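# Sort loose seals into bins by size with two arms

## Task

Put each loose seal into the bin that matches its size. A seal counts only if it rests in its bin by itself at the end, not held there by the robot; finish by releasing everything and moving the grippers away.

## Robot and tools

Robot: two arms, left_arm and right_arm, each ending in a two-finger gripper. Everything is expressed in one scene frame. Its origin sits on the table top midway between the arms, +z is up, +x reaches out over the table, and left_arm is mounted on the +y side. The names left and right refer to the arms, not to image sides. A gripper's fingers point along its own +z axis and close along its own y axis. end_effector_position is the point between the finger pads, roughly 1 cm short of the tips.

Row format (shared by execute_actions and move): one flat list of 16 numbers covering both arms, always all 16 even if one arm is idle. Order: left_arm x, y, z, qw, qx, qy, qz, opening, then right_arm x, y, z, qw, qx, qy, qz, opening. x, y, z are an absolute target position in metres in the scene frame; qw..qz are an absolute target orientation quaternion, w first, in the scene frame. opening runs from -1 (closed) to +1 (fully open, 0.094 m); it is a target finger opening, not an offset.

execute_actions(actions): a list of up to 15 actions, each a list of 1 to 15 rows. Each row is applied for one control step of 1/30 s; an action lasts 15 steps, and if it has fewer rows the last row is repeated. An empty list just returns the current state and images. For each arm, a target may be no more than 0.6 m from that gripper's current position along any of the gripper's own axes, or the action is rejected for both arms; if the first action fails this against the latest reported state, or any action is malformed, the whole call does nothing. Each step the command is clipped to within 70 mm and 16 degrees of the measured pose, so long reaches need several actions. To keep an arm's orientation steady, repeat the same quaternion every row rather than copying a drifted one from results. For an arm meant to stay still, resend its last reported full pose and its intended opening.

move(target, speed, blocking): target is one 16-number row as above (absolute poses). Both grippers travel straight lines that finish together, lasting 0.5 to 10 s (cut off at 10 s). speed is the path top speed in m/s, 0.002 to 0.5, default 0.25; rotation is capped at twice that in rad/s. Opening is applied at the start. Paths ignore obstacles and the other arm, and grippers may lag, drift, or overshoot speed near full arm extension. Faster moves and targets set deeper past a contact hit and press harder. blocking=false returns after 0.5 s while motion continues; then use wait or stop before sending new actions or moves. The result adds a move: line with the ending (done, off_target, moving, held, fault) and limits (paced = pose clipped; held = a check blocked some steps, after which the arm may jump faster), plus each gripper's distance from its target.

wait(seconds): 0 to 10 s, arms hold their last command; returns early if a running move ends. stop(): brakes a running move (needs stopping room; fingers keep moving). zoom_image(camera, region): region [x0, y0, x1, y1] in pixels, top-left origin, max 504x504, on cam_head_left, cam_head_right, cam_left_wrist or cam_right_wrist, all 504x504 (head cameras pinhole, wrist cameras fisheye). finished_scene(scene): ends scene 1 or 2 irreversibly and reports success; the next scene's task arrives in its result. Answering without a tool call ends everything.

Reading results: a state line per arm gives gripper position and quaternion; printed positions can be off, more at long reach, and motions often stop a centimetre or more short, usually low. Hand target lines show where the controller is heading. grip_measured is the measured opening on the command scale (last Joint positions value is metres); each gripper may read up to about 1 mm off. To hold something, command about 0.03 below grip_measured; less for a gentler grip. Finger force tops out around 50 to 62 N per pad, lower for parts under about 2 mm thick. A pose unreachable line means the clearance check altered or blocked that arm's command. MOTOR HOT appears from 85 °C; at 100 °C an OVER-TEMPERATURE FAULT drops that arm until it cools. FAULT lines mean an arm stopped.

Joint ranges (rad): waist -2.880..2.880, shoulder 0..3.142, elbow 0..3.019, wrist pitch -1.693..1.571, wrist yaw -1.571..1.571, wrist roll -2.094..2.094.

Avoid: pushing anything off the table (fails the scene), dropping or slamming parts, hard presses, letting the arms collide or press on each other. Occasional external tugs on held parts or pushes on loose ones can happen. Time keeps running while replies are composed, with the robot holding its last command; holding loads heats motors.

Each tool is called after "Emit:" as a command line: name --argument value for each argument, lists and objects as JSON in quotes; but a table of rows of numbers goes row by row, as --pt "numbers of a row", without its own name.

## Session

Emit:
execute_actions --actions '[]'

Scene clock: 0.00 s.
left_arm: end_effector_position=(+0.1412, +0.0524, +0.2758) grip_measured=+1.000 end_effector_quat_wxyz=(+0.152, +0.962, +0.023, +0.227) | right_arm: end_effector_position=(+0.6285, -0.5281, +0.1449) grip_measured=+1.000 end_effector_quat_wxyz=(+0.239, +0.320, +0.705, +0.585)
Joint positions: left_arm=[-1.294  0.905  0.952 -1.154 -0.314  1.977  0.094] | right_arm=[-0.555  1.937  1.264  0.066 -1.212  1.033  0.094]
Joint velocities: left_arm=[-0.005  0.005 -0.002 -0.007 -0.037 -0.022  0.   ] | right_arm=[-0.024 -0.005 -0.002 -0.012  0.037 -0.022  0.   ]
Motor temperatures (°C, as the motors report them): left_arm=[26 27 27 24 23 23] | right_arm=[24 24 24 27 26 24]
Hand target (left_arm): +0.144, +0.046, +0.293; +0.169, +0.957, +0.026, +0.234
Hand target (right_arm): +0.635, -0.532, +0.155; +0.249, +0.312, +0.706, +0.584

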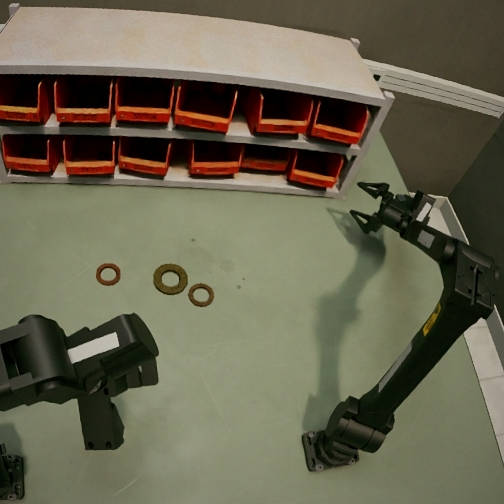

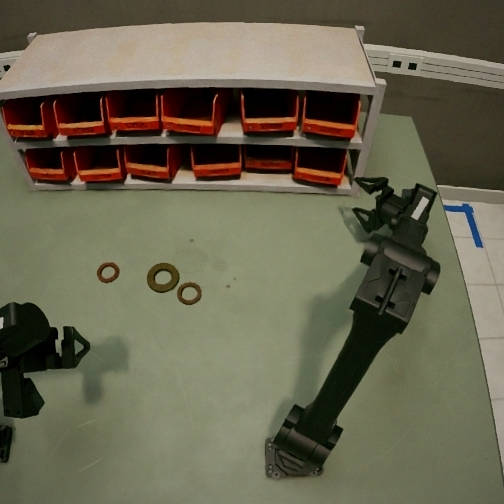

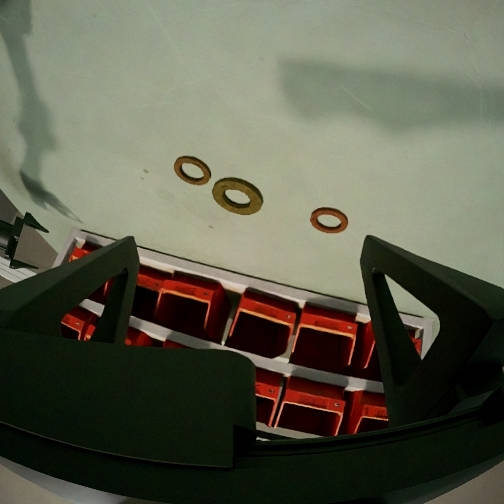

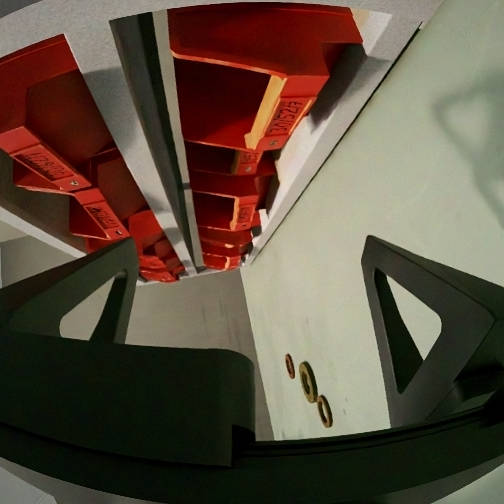

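Emit:
move --target '[0.3,0.15,0.22,0,0.707,0.707,0,1,0.5,-0.3,0.27,0.66,0,0.75,0,1]' --speed 0.4

Emit:
move --target '[0.45,0.2,0.28,0.66,0,0.75,0,1,0.40,-0.10,0.08,0.44,0,0.898,0,1]' --speed 0.4

Scene clock: 4.30 s.
left_arm: end_effector_position=(+0.2885, +0.1580, +0.1966) grip_measured=+1.000 end_effector_quat_wxyz=(-0.022, +0.715, +0.699, +0.005) | right_arm: end_effector_position=(+0.5058, -0.2921, +0.2667) grip_measured=+1.000 end_effector_quat_wxyz=(+0.652, +0.002, +0.758, +0.006)
Joint positions: left_arm=[-0.627  1.338  1.147 -1.42  -0.021  1.068  0.094] | right_arm=[0.15  1.191 0.628 0.411 0.182 0.04  0.094]
Joint velocities: left_arm=[-0.015 -0.005 -0.017 -0.002 -0.007 -0.051  0.   ] | right_arm=[-0.005 -0.005 -0.017  0.007 -0.007  0.007  0.   ]
Motor temperatures (°C, as the motors report them): left_arm=[26 27 28 24 23 23] | right_arm=[24 24 24 27 26 24]
Hand target (left_arm): +0.304, +0.150, +0.217; -0.002, +0.709, +0.705, +0.009
Hand target (right_arm): +0.505, -0.293, +0.275; +0.662, +0.001, +0.749, +0.003
Off the commanded pose (left_arm): 0.027 m, 3 deg.
Off the commanded pose (right_arm): 0.010 m, 1 deg.
move: off_target (left_arm)

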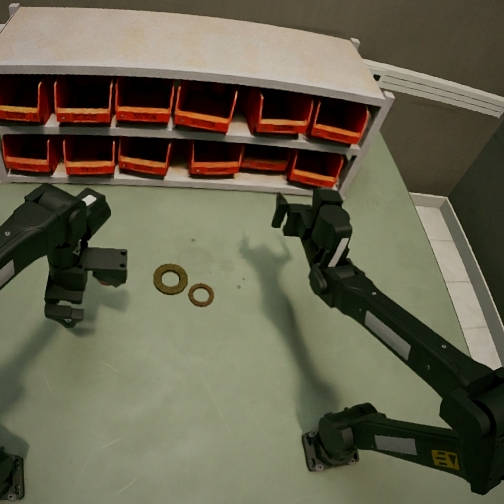

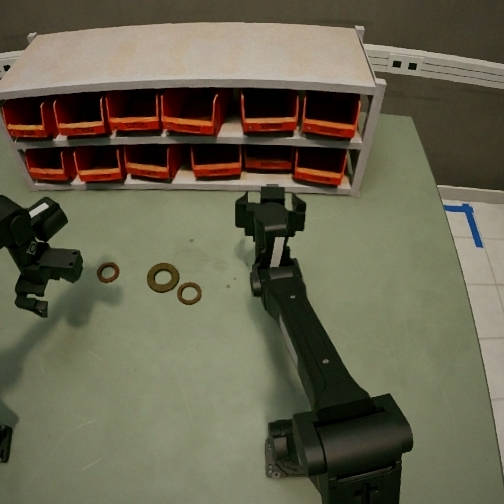

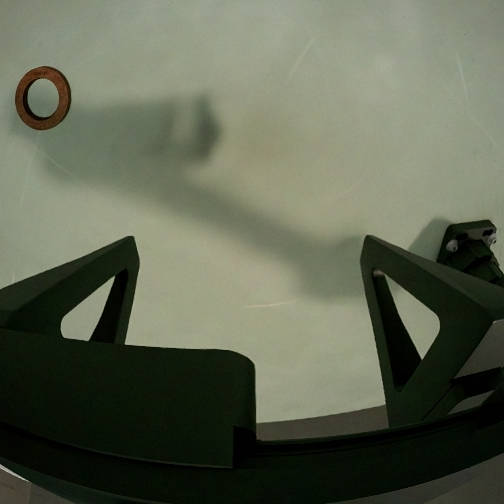

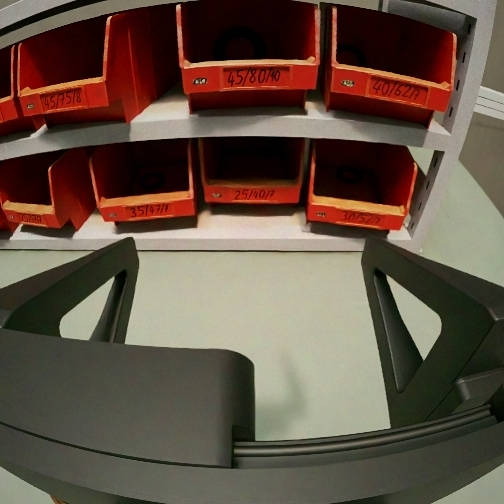

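Scene clock: 7.47 s.
left_arm: end_effector_position=(+0.4468, +0.2041, +0.2870) grip_measured=+1.000 end_effector_quat_wxyz=(+0.655, -0.000, +0.756, +0.013) | right_arm: end_effector_position=(+0.3889, -0.1087, +0.0648) grip_measured=+1.000 end_effector_quat_wxyz=(+0.428, -0.001, +0.904, -0.007)
Joint positions: left_arm=[-0.525  1.141  0.65   0.334 -0.439 -0.048  0.094] | right_arm=[ 0.738  1.477  0.639 -0.025  0.584  0.555  0.094]
Joint velocities: left_arm=[-0.005 -0.005 -0.007  0.012 -0.022 -0.022  0.   ] | right_arm=[ 0.005 -0.005  0.002  0.007 -0.037  0.007  0.   ]
Motor temperatures (°C, as the motors report them): left_arm=[26 27 28 24 23 23] | right_arm=[24 24 25 27 26 24]
Hand target (left_arm): +0.447, +0.200, +0.286; +0.659, -0.005, +0.752, +0.004
Hand target (right_arm): +0.401, -0.095, +0.077; +0.436, +0.005, +0.900, +0.002
Off the commanded pose (left_arm): 0.009 m, 2 deg.
Off the commanded pose (right_arm): 0.021 m, 2 deg.
move: off_target (right_arm)

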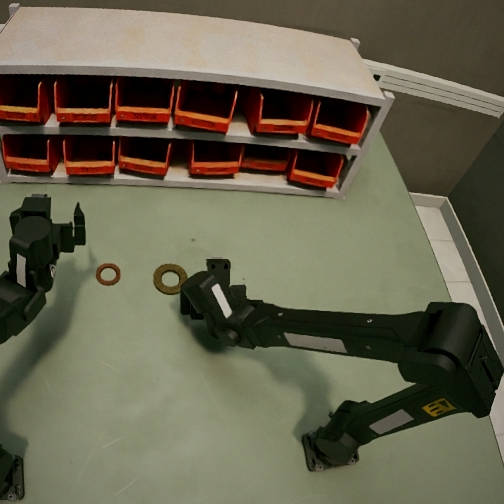

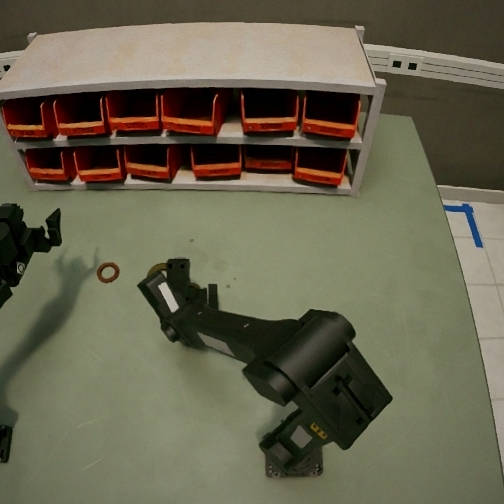

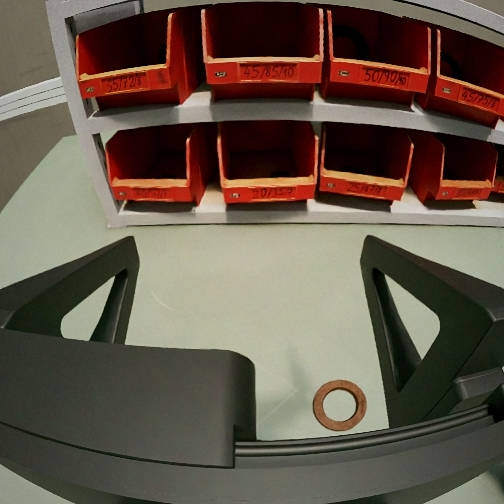

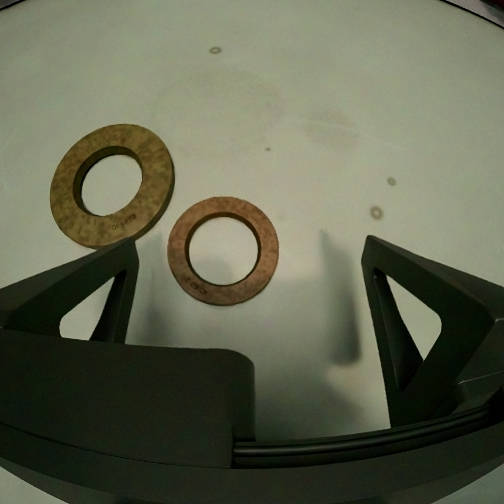

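Emit:
zoom_image --camera "cam_right_wrist" --region '[90, 170, 250, 310]'

Emit:
zoom_image --camera "cam_left_wrist" --region '[70, 40, 430, 220]'

Region (90, 170, 250, 310) of cam_right_wrist's 504x504 image, scaled by 3.150, with more detail than that image has; it fills the top 441 rows of this view, and the rest is white.

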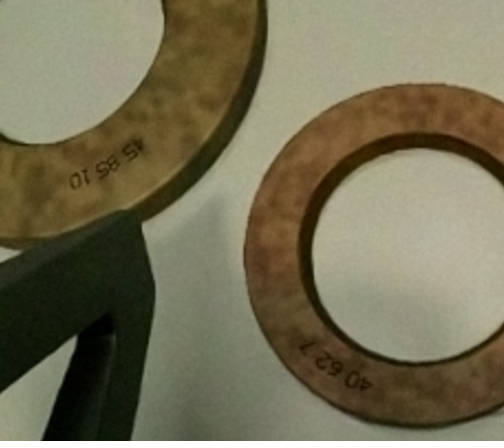

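Region (70, 40, 430, 220) of cam_left_wrist's 504x504 image, scaled by 1.400, with more detail than that image has.

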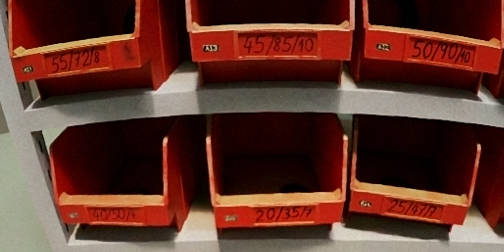

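Emit:
execute_actions --actions '[[[0.45,0.2,0.28,0.66,0,0.75,0,1,0.418,-0.085,0.055,0.44,0,0.898,0,0.55]],[[0.45,0.2,0.28,0.66,0,0.75,0,1,0.418,-0.087,0.035,0.44,0,0.898,0,0.55]]]'

Scene clock: 10.17 s.
left_arm: end_effector_position=(+0.4478, +0.2003, +0.2832) grip_measured=+1.000 end_effector_quat_wxyz=(+0.658, +0.004, +0.753, +0.004) | right_arm: end_effector_position=(+0.4075, -0.0930, +0.0301) grip_measured=+0.551 end_effector_quat_wxyz=(+0.432, -0.004, +0.902, -0.007)
Joint positions: left_arm=[-0.525  1.153  0.642  0.364 -0.42  -0.049  0.094] | right_arm=[0.734 1.626 0.673 0.104 0.584 0.54  0.073]
Joint velocities: left_arm=[-0.005 -0.015  0.002  0.007 -0.066 -0.007  0.   ] | right_arm=[-0.024 -0.015  0.002  0.012  0.007 -0.037 -0.001]
Motor temperatures (°C, as the motors report them): left_arm=[26 27 28 24 23 23] | right_arm=[24 24 25 27 26 24]
Hand target (left_arm): +0.450, +0.200, +0.280; +0.660, +0.000, +0.751, +0.000
Hand target (right_arm): +0.418, -0.088, +0.035; +0.440, -0.000, +0.898, -0.000
Off the commanded pose (left_arm): 0.004 m, 1 deg.
Off the commanded pose (right_arm): 0.013 m, 1 deg.

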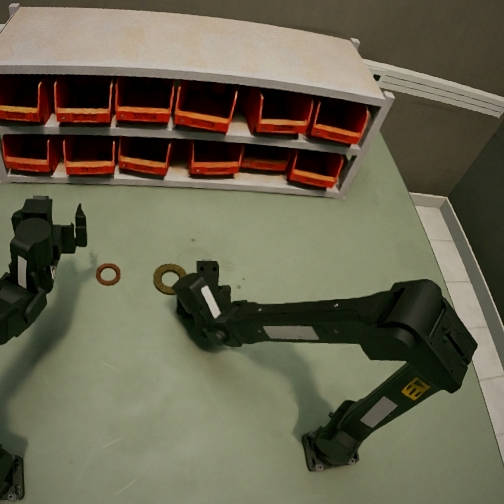

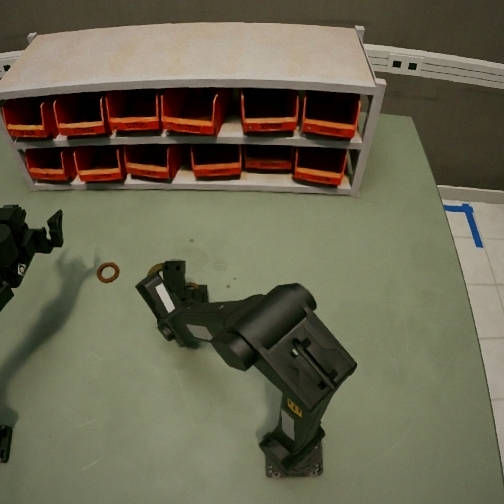

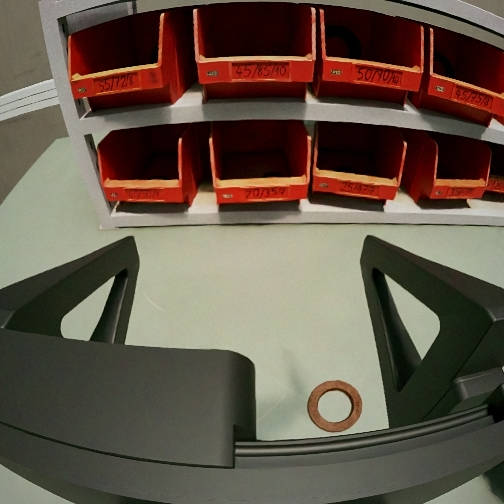

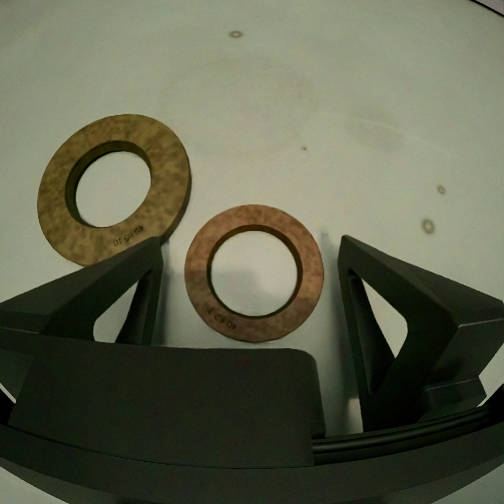

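Emit:
execute_actions --actions '[[[0.45,0.2,0.28,0.66,0,0.75,0,1,0.412,-0.093,0.02,0.44,0,0.898,0,0.5]],[[0.45,0.2,0.28,0.66,0,0.75,0,1,0.412,-0.093,0.008,0.44,0,0.898,0,0.5]],[[0.45,0.2,0.28,0.66,0,0.75,0,1,0.412,-0.093,0.008,0.44,0,0.898,0,0.24]]]'

Scene clock: 12.90 s.
left_arm: end_effector_position=(+0.4478, +0.2003, +0.2832) grip_measured=+1.000 end_effector_quat_wxyz=(+0.658, +0.004, +0.753, +0.004) | right_arm: end_effector_position=(+0.4132, -0.0898, +0.0195) grip_measured=+0.242 end_effector_quat_wxyz=(+0.447, +0.002, +0.894, +0.003)
Joint positions: left_arm=[-0.525  1.153  0.642  0.364 -0.42  -0.049  0.094] | right_arm=[0.732 1.676 0.665 0.206 0.589 0.535 0.058]
Joint velocities: left_arm=[-0.015 -0.015 -0.017 -0.002 -0.066  0.051  0.   ] | right_arm=[-0.005 -0.015 -0.002 -0.022 -0.051 -0.066 -0.002]
Motor temperatures (°C, as the motors report them): left_arm=[26 27 29 25 23 23] | right_arm=[24 24 25 27 26 24]
Hand target (left_arm): +0.450, +0.200, +0.280; +0.660, +0.000, +0.751, +0.000
Hand target (right_arm): +0.412, -0.093, +0.008; +0.440, +0.000, +0.898, -0.000
Off the commanded pose (left_arm): 0.004 m, 1 deg.
Off the commanded pose (right_arm): 0.012 m, 1 deg.

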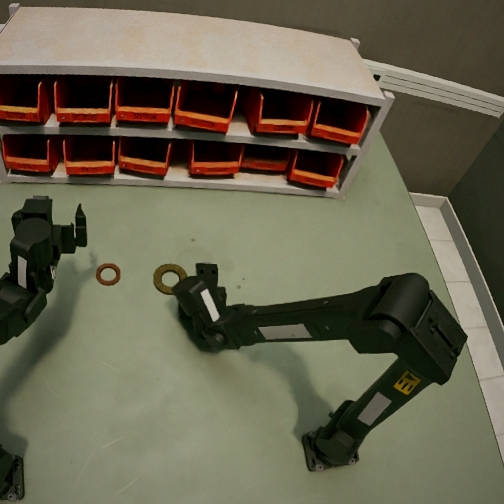

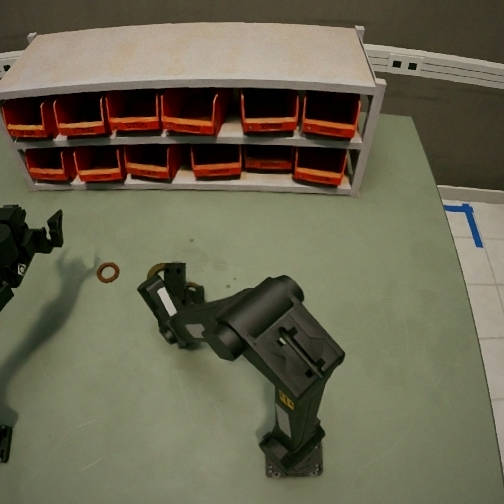

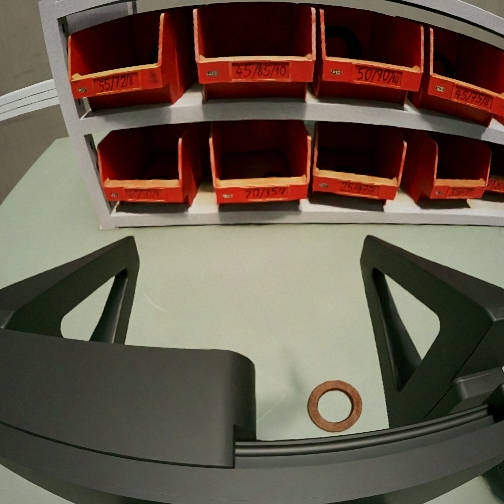

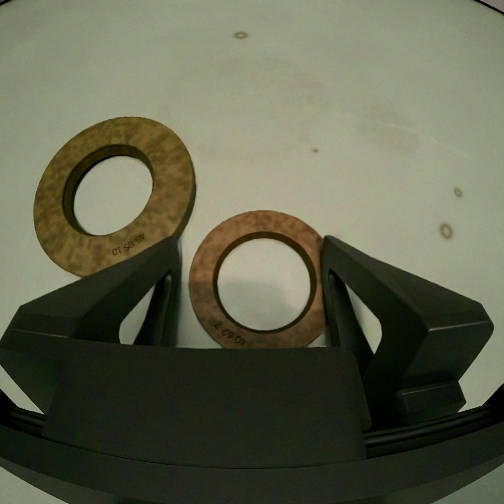

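Missed; shift back and right.

Emit:
execute_actions --actions '[[[0.45,0.2,0.28,0.66,0,0.75,0,1,0.41,-0.096,0.035,0.44,0,0.898,0,0.3]],[[0.45,0.2,0.28,0.66,0,0.75,0,1,0.402,-0.101,0.03,0.44,0,0.898,0,0.6]],[[0.45,0.2,0.28,0.66,0,0.75,0,1,0.402,-0.101,0.012,0.44,0,0.898,0,0.6]]]'

Scene clock: 15.30 s.
left_arm: end_effector_position=(+0.4478, +0.2003, +0.2832) grip_measured=+1.000 end_effector_quat_wxyz=(+0.658, +0.004, +0.753, +0.004) | right_arm: end_effector_position=(+0.4011, -0.1007, +0.0157) grip_measured=+0.599 end_effector_quat_wxyz=(+0.439, -0.002, +0.898, -0.001)
Joint positions: left_arm=[-0.525  1.153  0.642  0.364 -0.42  -0.049  0.094] | right_arm=[0.732 1.653 0.627 0.199 0.584 0.534 0.075]
Joint velocities: left_arm=[-0.005  0.005 -0.007  0.002 -0.037  0.007  0.   ] | right_arm=[-0.005  0.005  0.002 -0.002  0.022  0.007  0.   ]
Motor temperatures (°C, as the motors report them): left_arm=[26 27 29 25 23 23] | right_arm=[24 25 25 27 26 24]
Hand target (left_arm): +0.450, +0.200, +0.280; +0.660, +0.000, +0.751, +0.000
Hand target (right_arm): +0.402, -0.101, +0.012; +0.440, -0.000, +0.898, -0.000
Off the commanded pose (left_arm): 0.004 m, 1 deg.
Off the commanded pose (right_arm): 0.004 m, 0 deg.

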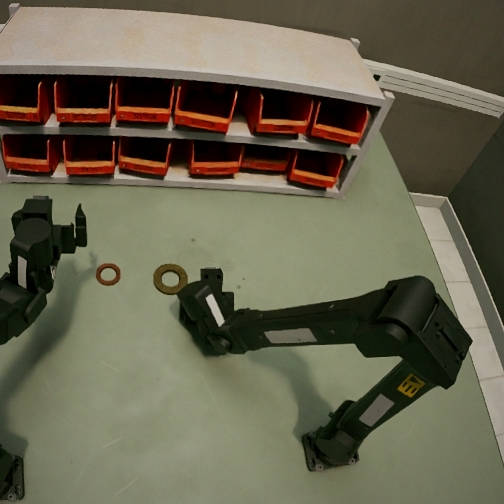

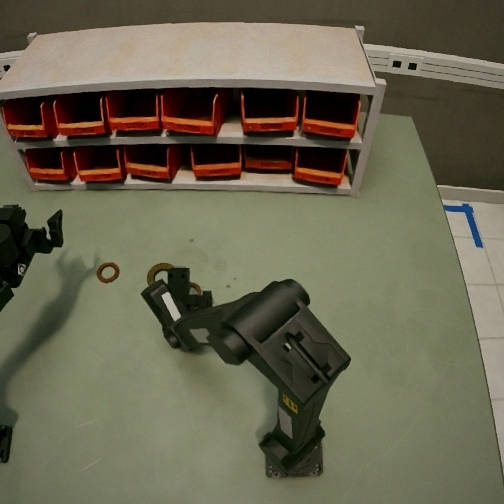

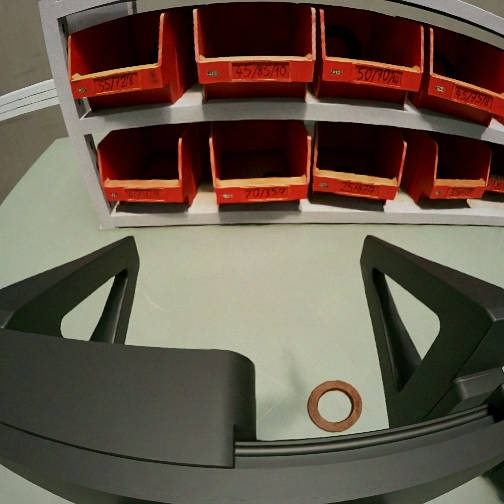

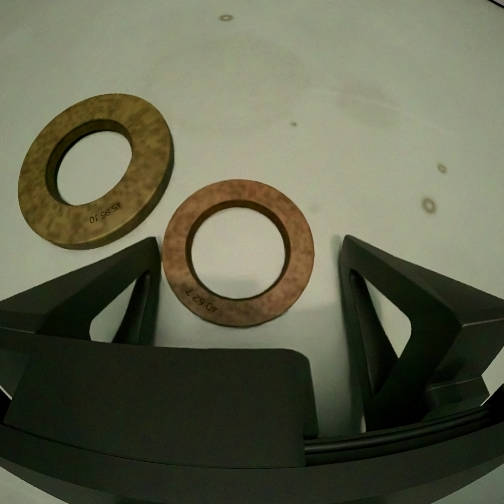

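Emit:
execute_actions --actions '[[[0.45,0.2,0.28,0.66,0,0.75,0,1,0.405,-0.099,0.005,0.44,0,0.898,0,0.6]],[[0.45,0.2,0.28,0.66,0,0.75,0,1,0.405,-0.099,0.005,0.44,0,0.898,0,0.24]]]'

Scene clock: 17.17 s.
left_arm: end_effector_position=(+0.4478, +0.2003, +0.2832) grip_measured=+1.000 end_effector_quat_wxyz=(+0.658, +0.004, +0.753, +0.004) | right_arm: end_effector_position=(+0.4033, -0.0986, +0.0139) grip_measured=+0.270 end_effector_quat_wxyz=(+0.444, +0.001, +0.896, +0.004)
Joint positions: left_arm=[-0.525  1.153  0.642  0.364 -0.42  -0.049  0.094] | right_arm=[0.732 1.666 0.627 0.228 0.584 0.535 0.06 ]
Joint velocities: left_arm=[-0.005 -0.015 -0.007 -0.007 -0.007 -0.081  0.   ] | right_arm=[-0.015 -0.015  0.007 -0.017 -0.081  0.051  0.001]
Motor temperatures (°C, as the motors report them): left_arm=[26 27 29 25 23 23] | right_arm=[24 25 25 27 26 24]
Hand target (left_arm): +0.450, +0.200, +0.280; +0.660, +0.000, +0.751, +0.000
Hand target (right_arm): +0.405, -0.099, +0.005; +0.440, +0.000, +0.898, -0.000
Off the commanded pose (left_arm): 0.004 m, 1 deg.
Off the commanded pose (right_arm): 0.009 m, 1 deg.

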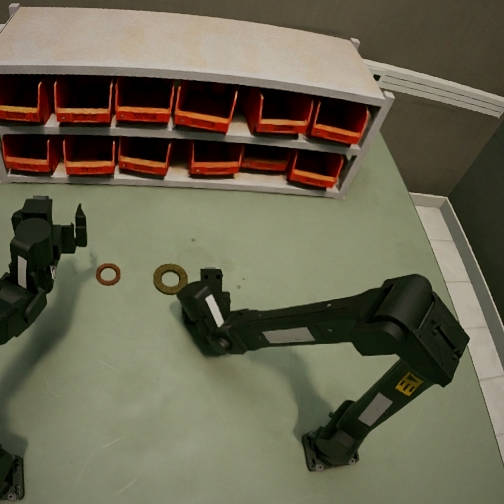

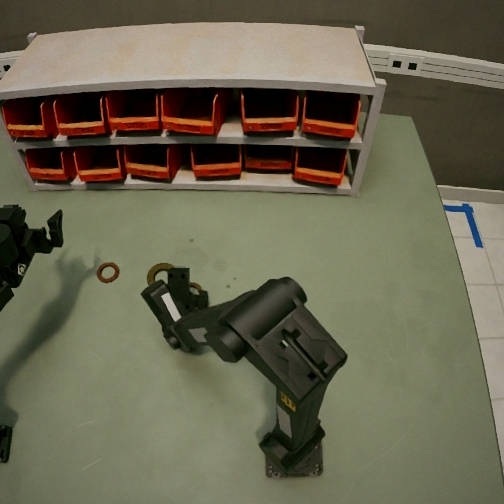

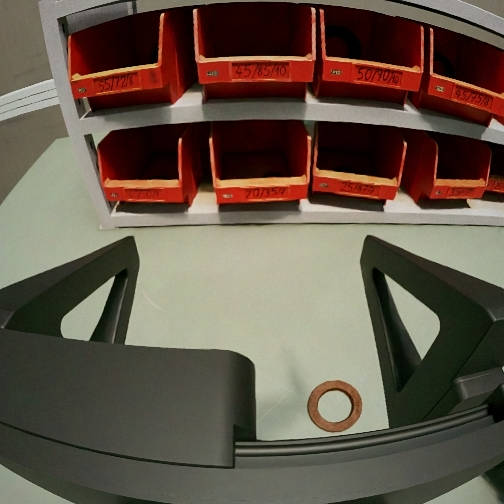

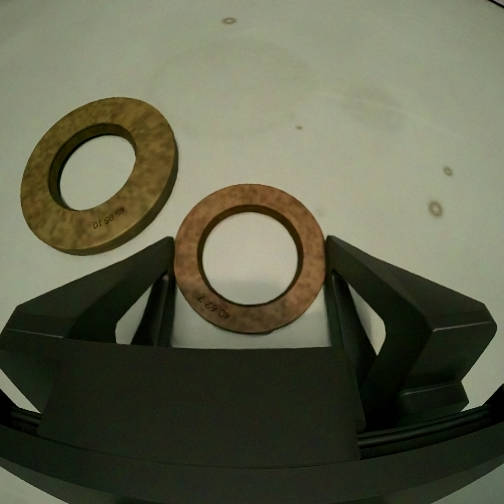

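Emit:
move --target '[0.45,-0.06,0.075,0.44,0,0.898,0,1,0.66,-0.44,0.37,0.6,0,0.8,0,0.24]'

Scene clock: 20.63 s.
left_arm: end_effector_position=(+0.4366, -0.0466, +0.0581) grip_measured=+1.000 end_effector_quat_wxyz=(+0.430, +0.011, +0.903, +0.011) | right_arm: end_effector_position=(+0.6436, -0.4496, +0.3520) grip_measured=+0.270 end_effector_quat_wxyz=(+0.592, +0.001, +0.806, +0.000)
Joint positions: left_arm=[-0.962  1.82   1.085 -0.167 -0.637 -0.607  0.094] | right_arm=[-0.229  1.453  1.219 -0.074 -0.178 -0.055  0.06 ]
Joint velocities: left_arm=[-0.005  0.005  0.002  0.007 -0.037 -0.051  0.   ] | right_arm=[-0.005 -0.005 -0.022  0.027  0.022 -0.022  0.   ]
Motor temperatures (°C, as the motors report them): left_arm=[26 27 29 25 23 23] | right_arm=[24 25 26 27 26 24]
Hand target (left_arm): +0.448, -0.064, +0.074; +0.439, +0.001, +0.898, -0.005
Hand target (right_arm): +0.656, -0.450, +0.373; +0.604, -0.006, +0.797, -0.003
Off the commanded pose (left_arm): 0.025 m, 2 deg.
Off the commanded pose (right_arm): 0.026 m, 1 deg.
move: off_target (left_arm, right_arm)

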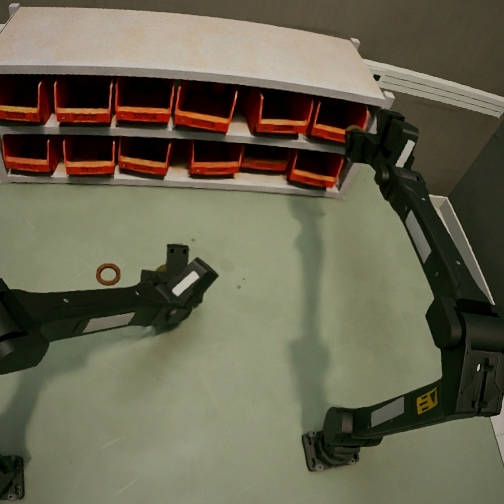

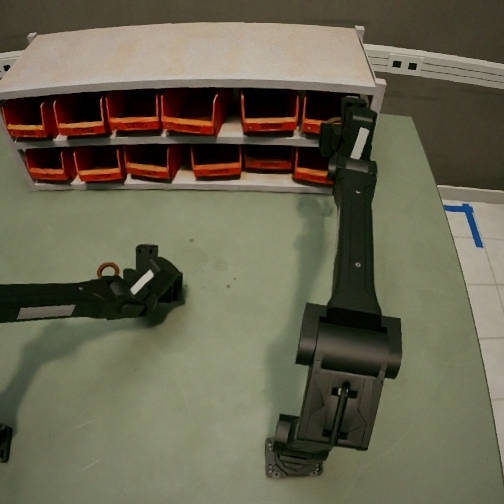

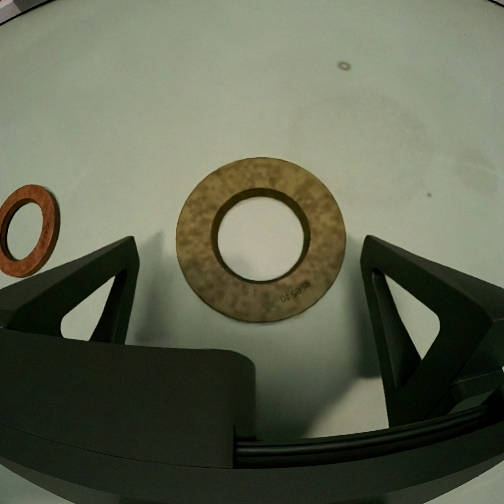

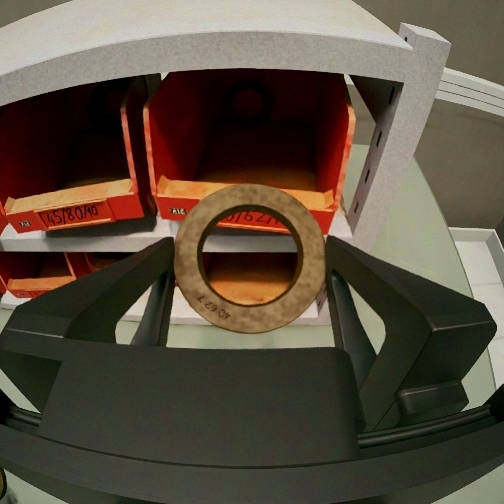

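Emit:
move --target '[0.467,-0.064,0.052,0.44,0,0.898,0,1,0.795,-0.447,0.357,0.6,0,0.8,0,0.24]' --speed 0.1

Scene clock: 23.20 s.
left_arm: end_effector_position=(+0.4453, -0.0488, +0.0399) grip_measured=+1.000 end_effector_quat_wxyz=(+0.424, +0.009, +0.905, +0.016) | right_arm: end_effector_position=(+0.7797, -0.4515, +0.3304) grip_measured=+0.270 end_effector_quat_wxyz=(+0.585, +0.000, +0.811, -0.000)
Joint positions: left_arm=[-0.952  1.87   1.109 -0.155 -0.633 -0.608  0.094] | right_arm=[-0.191  1.81   1.616 -0.13  -0.142 -0.048  0.06 ]
Joint velocities: left_arm=[-0.015 -0.015 -0.012 -0.007 -0.022 -0.037  0.   ] | right_arm=[-0.005  0.005 -0.007  0.007 -0.037 -0.081 -0.   ]
Motor temperatures (°C, as the motors report them): left_arm=[26 27 29 25 23 23] | right_arm=[24 25 26 27 26 24]
Hand target (left_arm): +0.465, -0.063, +0.053; +0.440, -0.000, +0.898, +0.000
Hand target (right_arm): +0.792, -0.448, +0.355; +0.600, +0.000, +0.800, +0.000
Off the commanded pose (left_arm): 0.029 m, 3 deg.
Off the commanded pose (right_arm): 0.031 m, 2 deg.
move: off_target (left_arm, right_arm)

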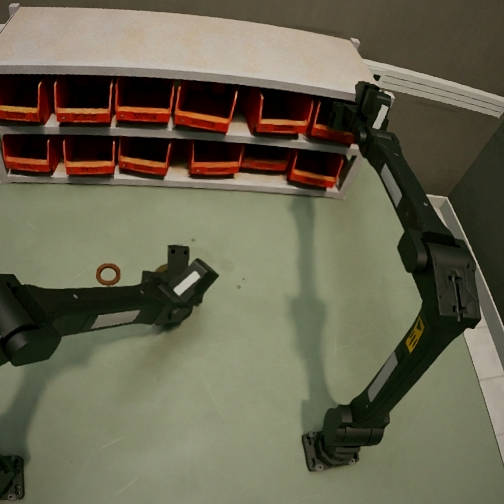

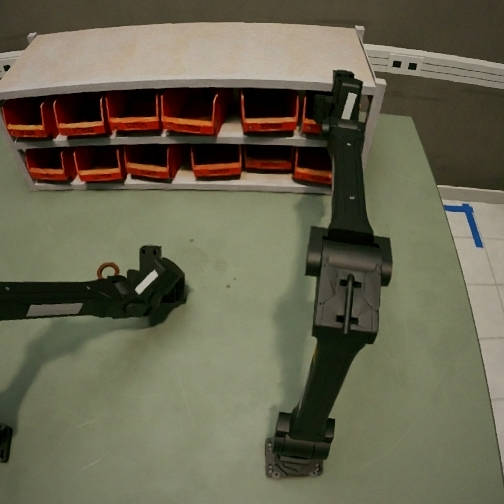

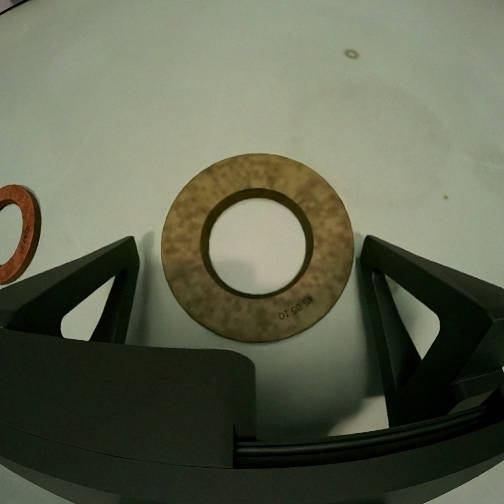

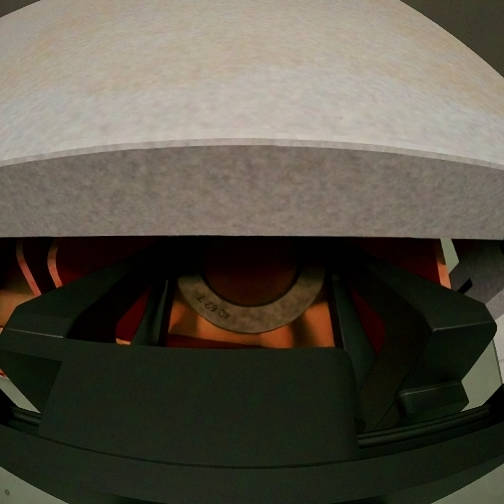

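Emit:
execute_actions --actions '[[[0.473,-0.064,0.045,0.44,0,0.898,0,1,0.801,-0.447,0.335,0.6,0,0.8,0,0.24]],[[0.473,-0.064,0.045,0.44,0,0.898,0,1,0.801,-0.447,0.335,0.6,0,0.8,0,0.42]]]'

Emit:
move --target '[0.474,-0.064,0.032,0.44,0,0.898,0,1,0.62,-0.447,0.35,0.6,0,0.8,0,0.42]' --speed 0.2

Scene clock: 25.67 s.
left_arm: end_effector_position=(+0.4520, -0.0477, +0.0308) grip_measured=+1.000 end_effector_quat_wxyz=(+0.423, +0.006, +0.906, +0.016) | right_arm: end_effector_position=(+0.7865, -0.4509, +0.3104) grip_measured=+0.419 end_effector_quat_wxyz=(+0.578, +0.001, +0.816, +0.000)
Joint positions: left_arm=[-0.942  1.895  1.118 -0.138 -0.627 -0.606  0.094] | right_arm=[-0.188  1.84   1.616 -0.118 -0.139 -0.047  0.067]
Joint velocities: left_arm=[-0.005 -0.024 -0.022 -0.022 -0.037  0.007  0.   ] | right_arm=[-0.024 -0.005  0.002 -0.002  0.007 -0.007  0.001]
Motor temperatures (°C, as the motors report them): left_arm=[26 28 30 25 23 23] | right_arm=[24 25 27 27 26 24]
Hand target (left_arm): +0.471, -0.063, +0.046; +0.440, -0.000, +0.898, +0.000
Hand target (right_arm): +0.799, -0.447, +0.335; +0.600, -0.000, +0.800, +0.000
Off the commanded pose (left_arm): 0.030 m, 3 deg.
Off the commanded pose (right_arm): 0.029 m, 3 deg.

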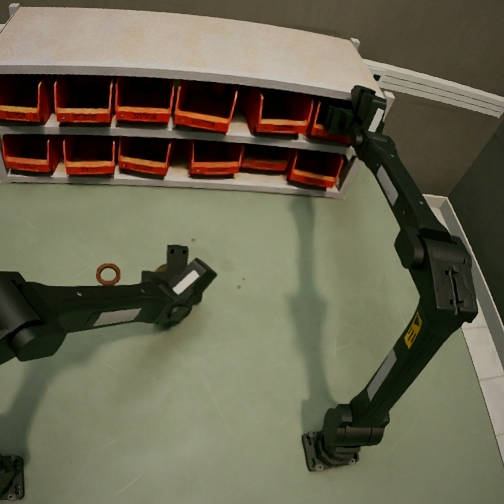

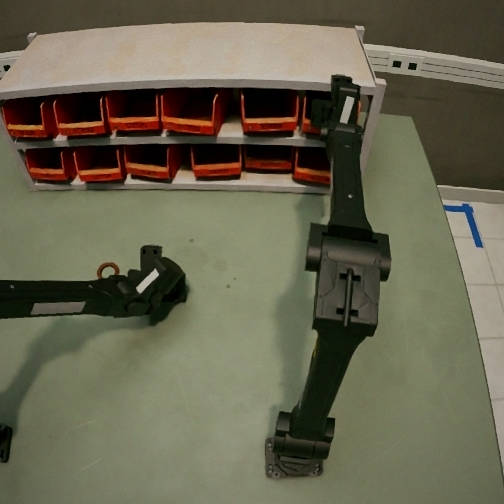

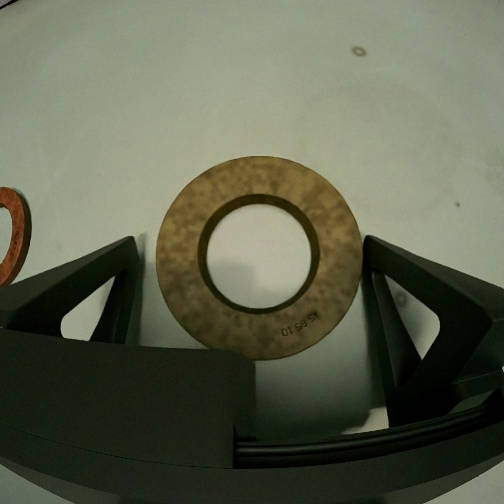

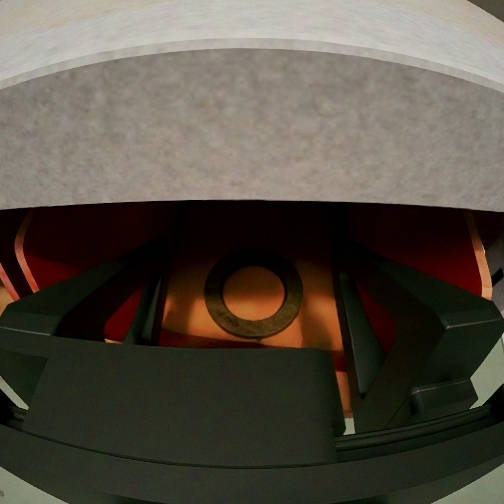

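Scene clock: 26.97 s.
left_arm: end_effector_position=(+0.4552, -0.0512, +0.0292) grip_measured=+1.000 end_effector_quat_wxyz=(+0.430, +0.002, +0.903, +0.008) | right_arm: end_effector_position=(+0.6198, -0.4412, +0.3487) grip_measured=+0.419 end_effector_quat_wxyz=(+0.594, +0.002, +0.805, +0.004)
Joint positions: left_arm=[-0.942  1.906  1.118 -0.104 -0.627 -0.606  0.094] | right_arm=[-0.223  1.392  1.144 -0.058 -0.178 -0.047  0.067]
Joint velocities: left_arm=[ 0.005 -0.024  0.007 -0.017  0.007  0.022  0.   ] | right_arm=[-0.005 -0.015  0.002  0.022  0.007 -0.037 -0.   ]
Motor temperatures (°C, as the motors report them): left_arm=[26 28 30 25 23 23] | right_arm=[24 25 27 27 26 24]
Hand target (left_arm): +0.473, -0.063, +0.033; +0.440, -0.000, +0.898, +0.000
Hand target (right_arm): +0.620, -0.445, +0.353; +0.600, -0.001, +0.800, -0.000
Off the commanded pose (left_arm): 0.023 m, 2 deg.
Off the commanded pose (right_arm): 0.006 m, 1 deg.
move: off_target (left_arm)

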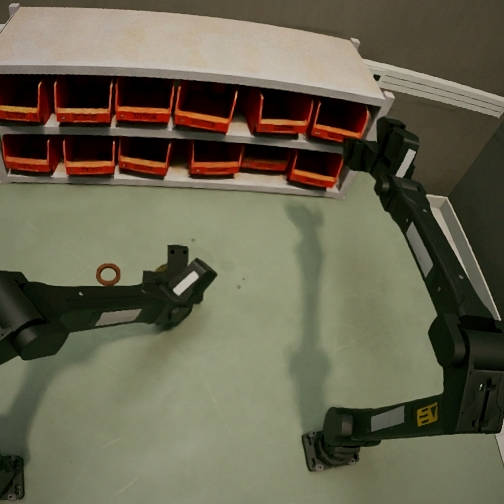

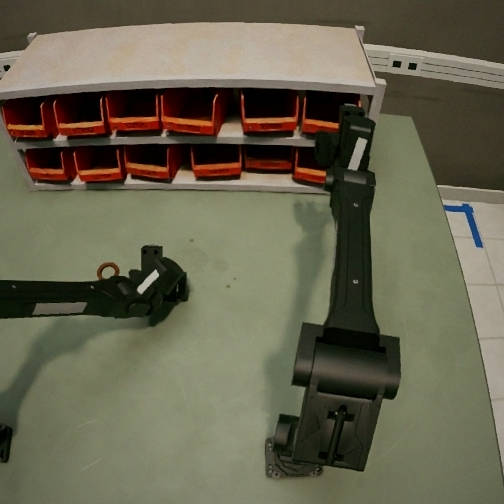

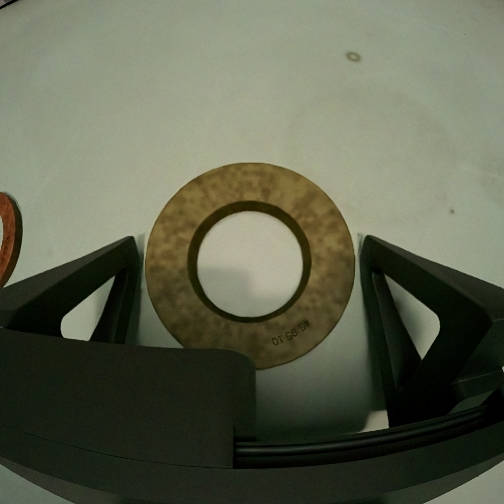

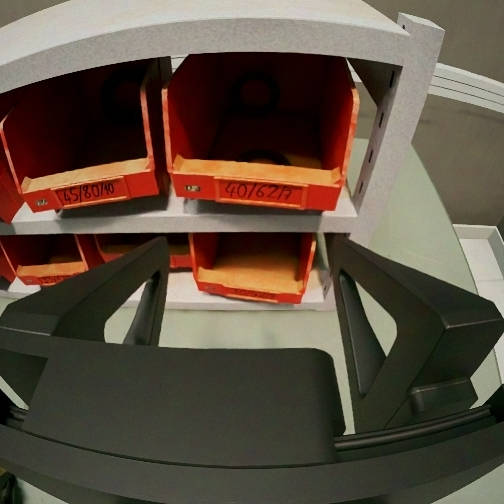

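Emit:
execute_actions --actions '[[[0.466,-0.058,0.024,0.44,0,0.898,0,1,0.62,-0.447,0.35,0.6,0,0.8,0,0.8]],[[0.466,-0.058,0.024,0.44,0,0.898,0,0.73,0.62,-0.447,0.35,0.6,0,0.8,0,0.8]]]'

Scene clock: 28.73 s.
left_arm: end_effector_position=(+0.4577, -0.0541, +0.0287) grip_measured=+0.770 end_effector_quat_wxyz=(+0.436, -0.001, +0.900, +0.001) | right_arm: end_effector_position=(+0.6191, -0.4426, +0.3470) grip_measured=+0.799 end_effector_quat_wxyz=(+0.593, +0.002, +0.805, +0.004)
Joint positions: left_arm=[-0.942  1.913  1.118 -0.076 -0.627 -0.606  0.083] | right_arm=[-0.227  1.392  1.141 -0.055 -0.182 -0.048  0.084]
Joint velocities: left_arm=[-0.015 -0.005  0.022  0.007 -0.022  0.007  0.   ] | right_arm=[-0.005  0.005  0.007 -0.002  0.007 -0.066 -0.001]
Motor temperatures (°C, as the motors report them): left_arm=[26 28 30 25 23 23] | right_arm=[24 25 27 27 26 24]
Hand target (left_arm): +0.466, -0.058, +0.024; +0.440, -0.000, +0.898, +0.000
Hand target (right_arm): +0.620, -0.447, +0.350; +0.600, -0.000, +0.800, -0.000
Off the commanded pose (left_arm): 0.010 m, 1 deg.
Off the commanded pose (right_arm): 0.005 m, 1 deg.

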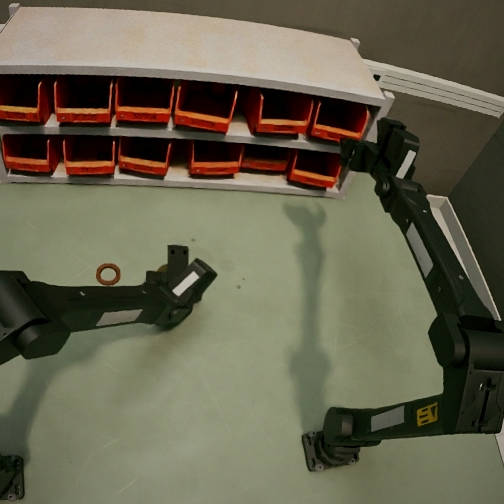

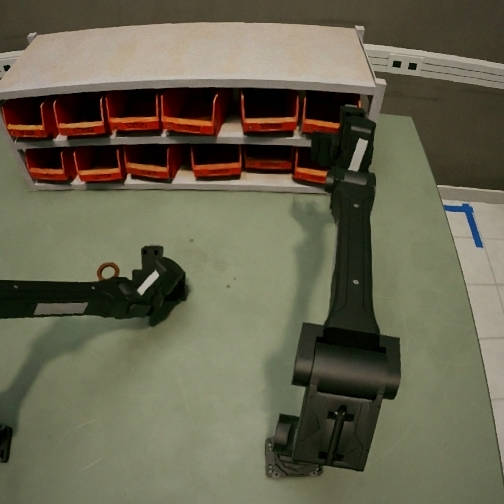

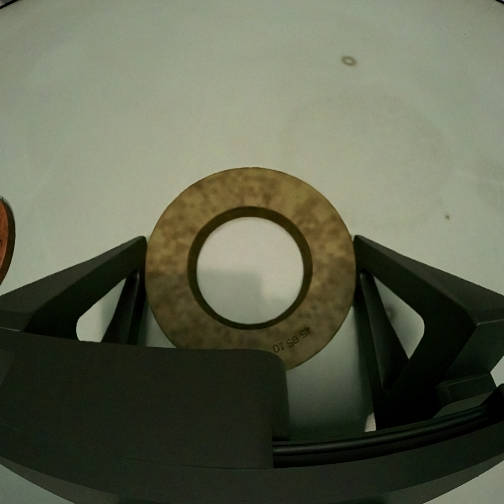

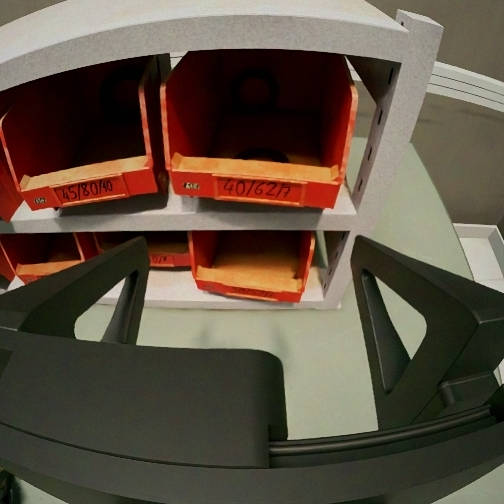

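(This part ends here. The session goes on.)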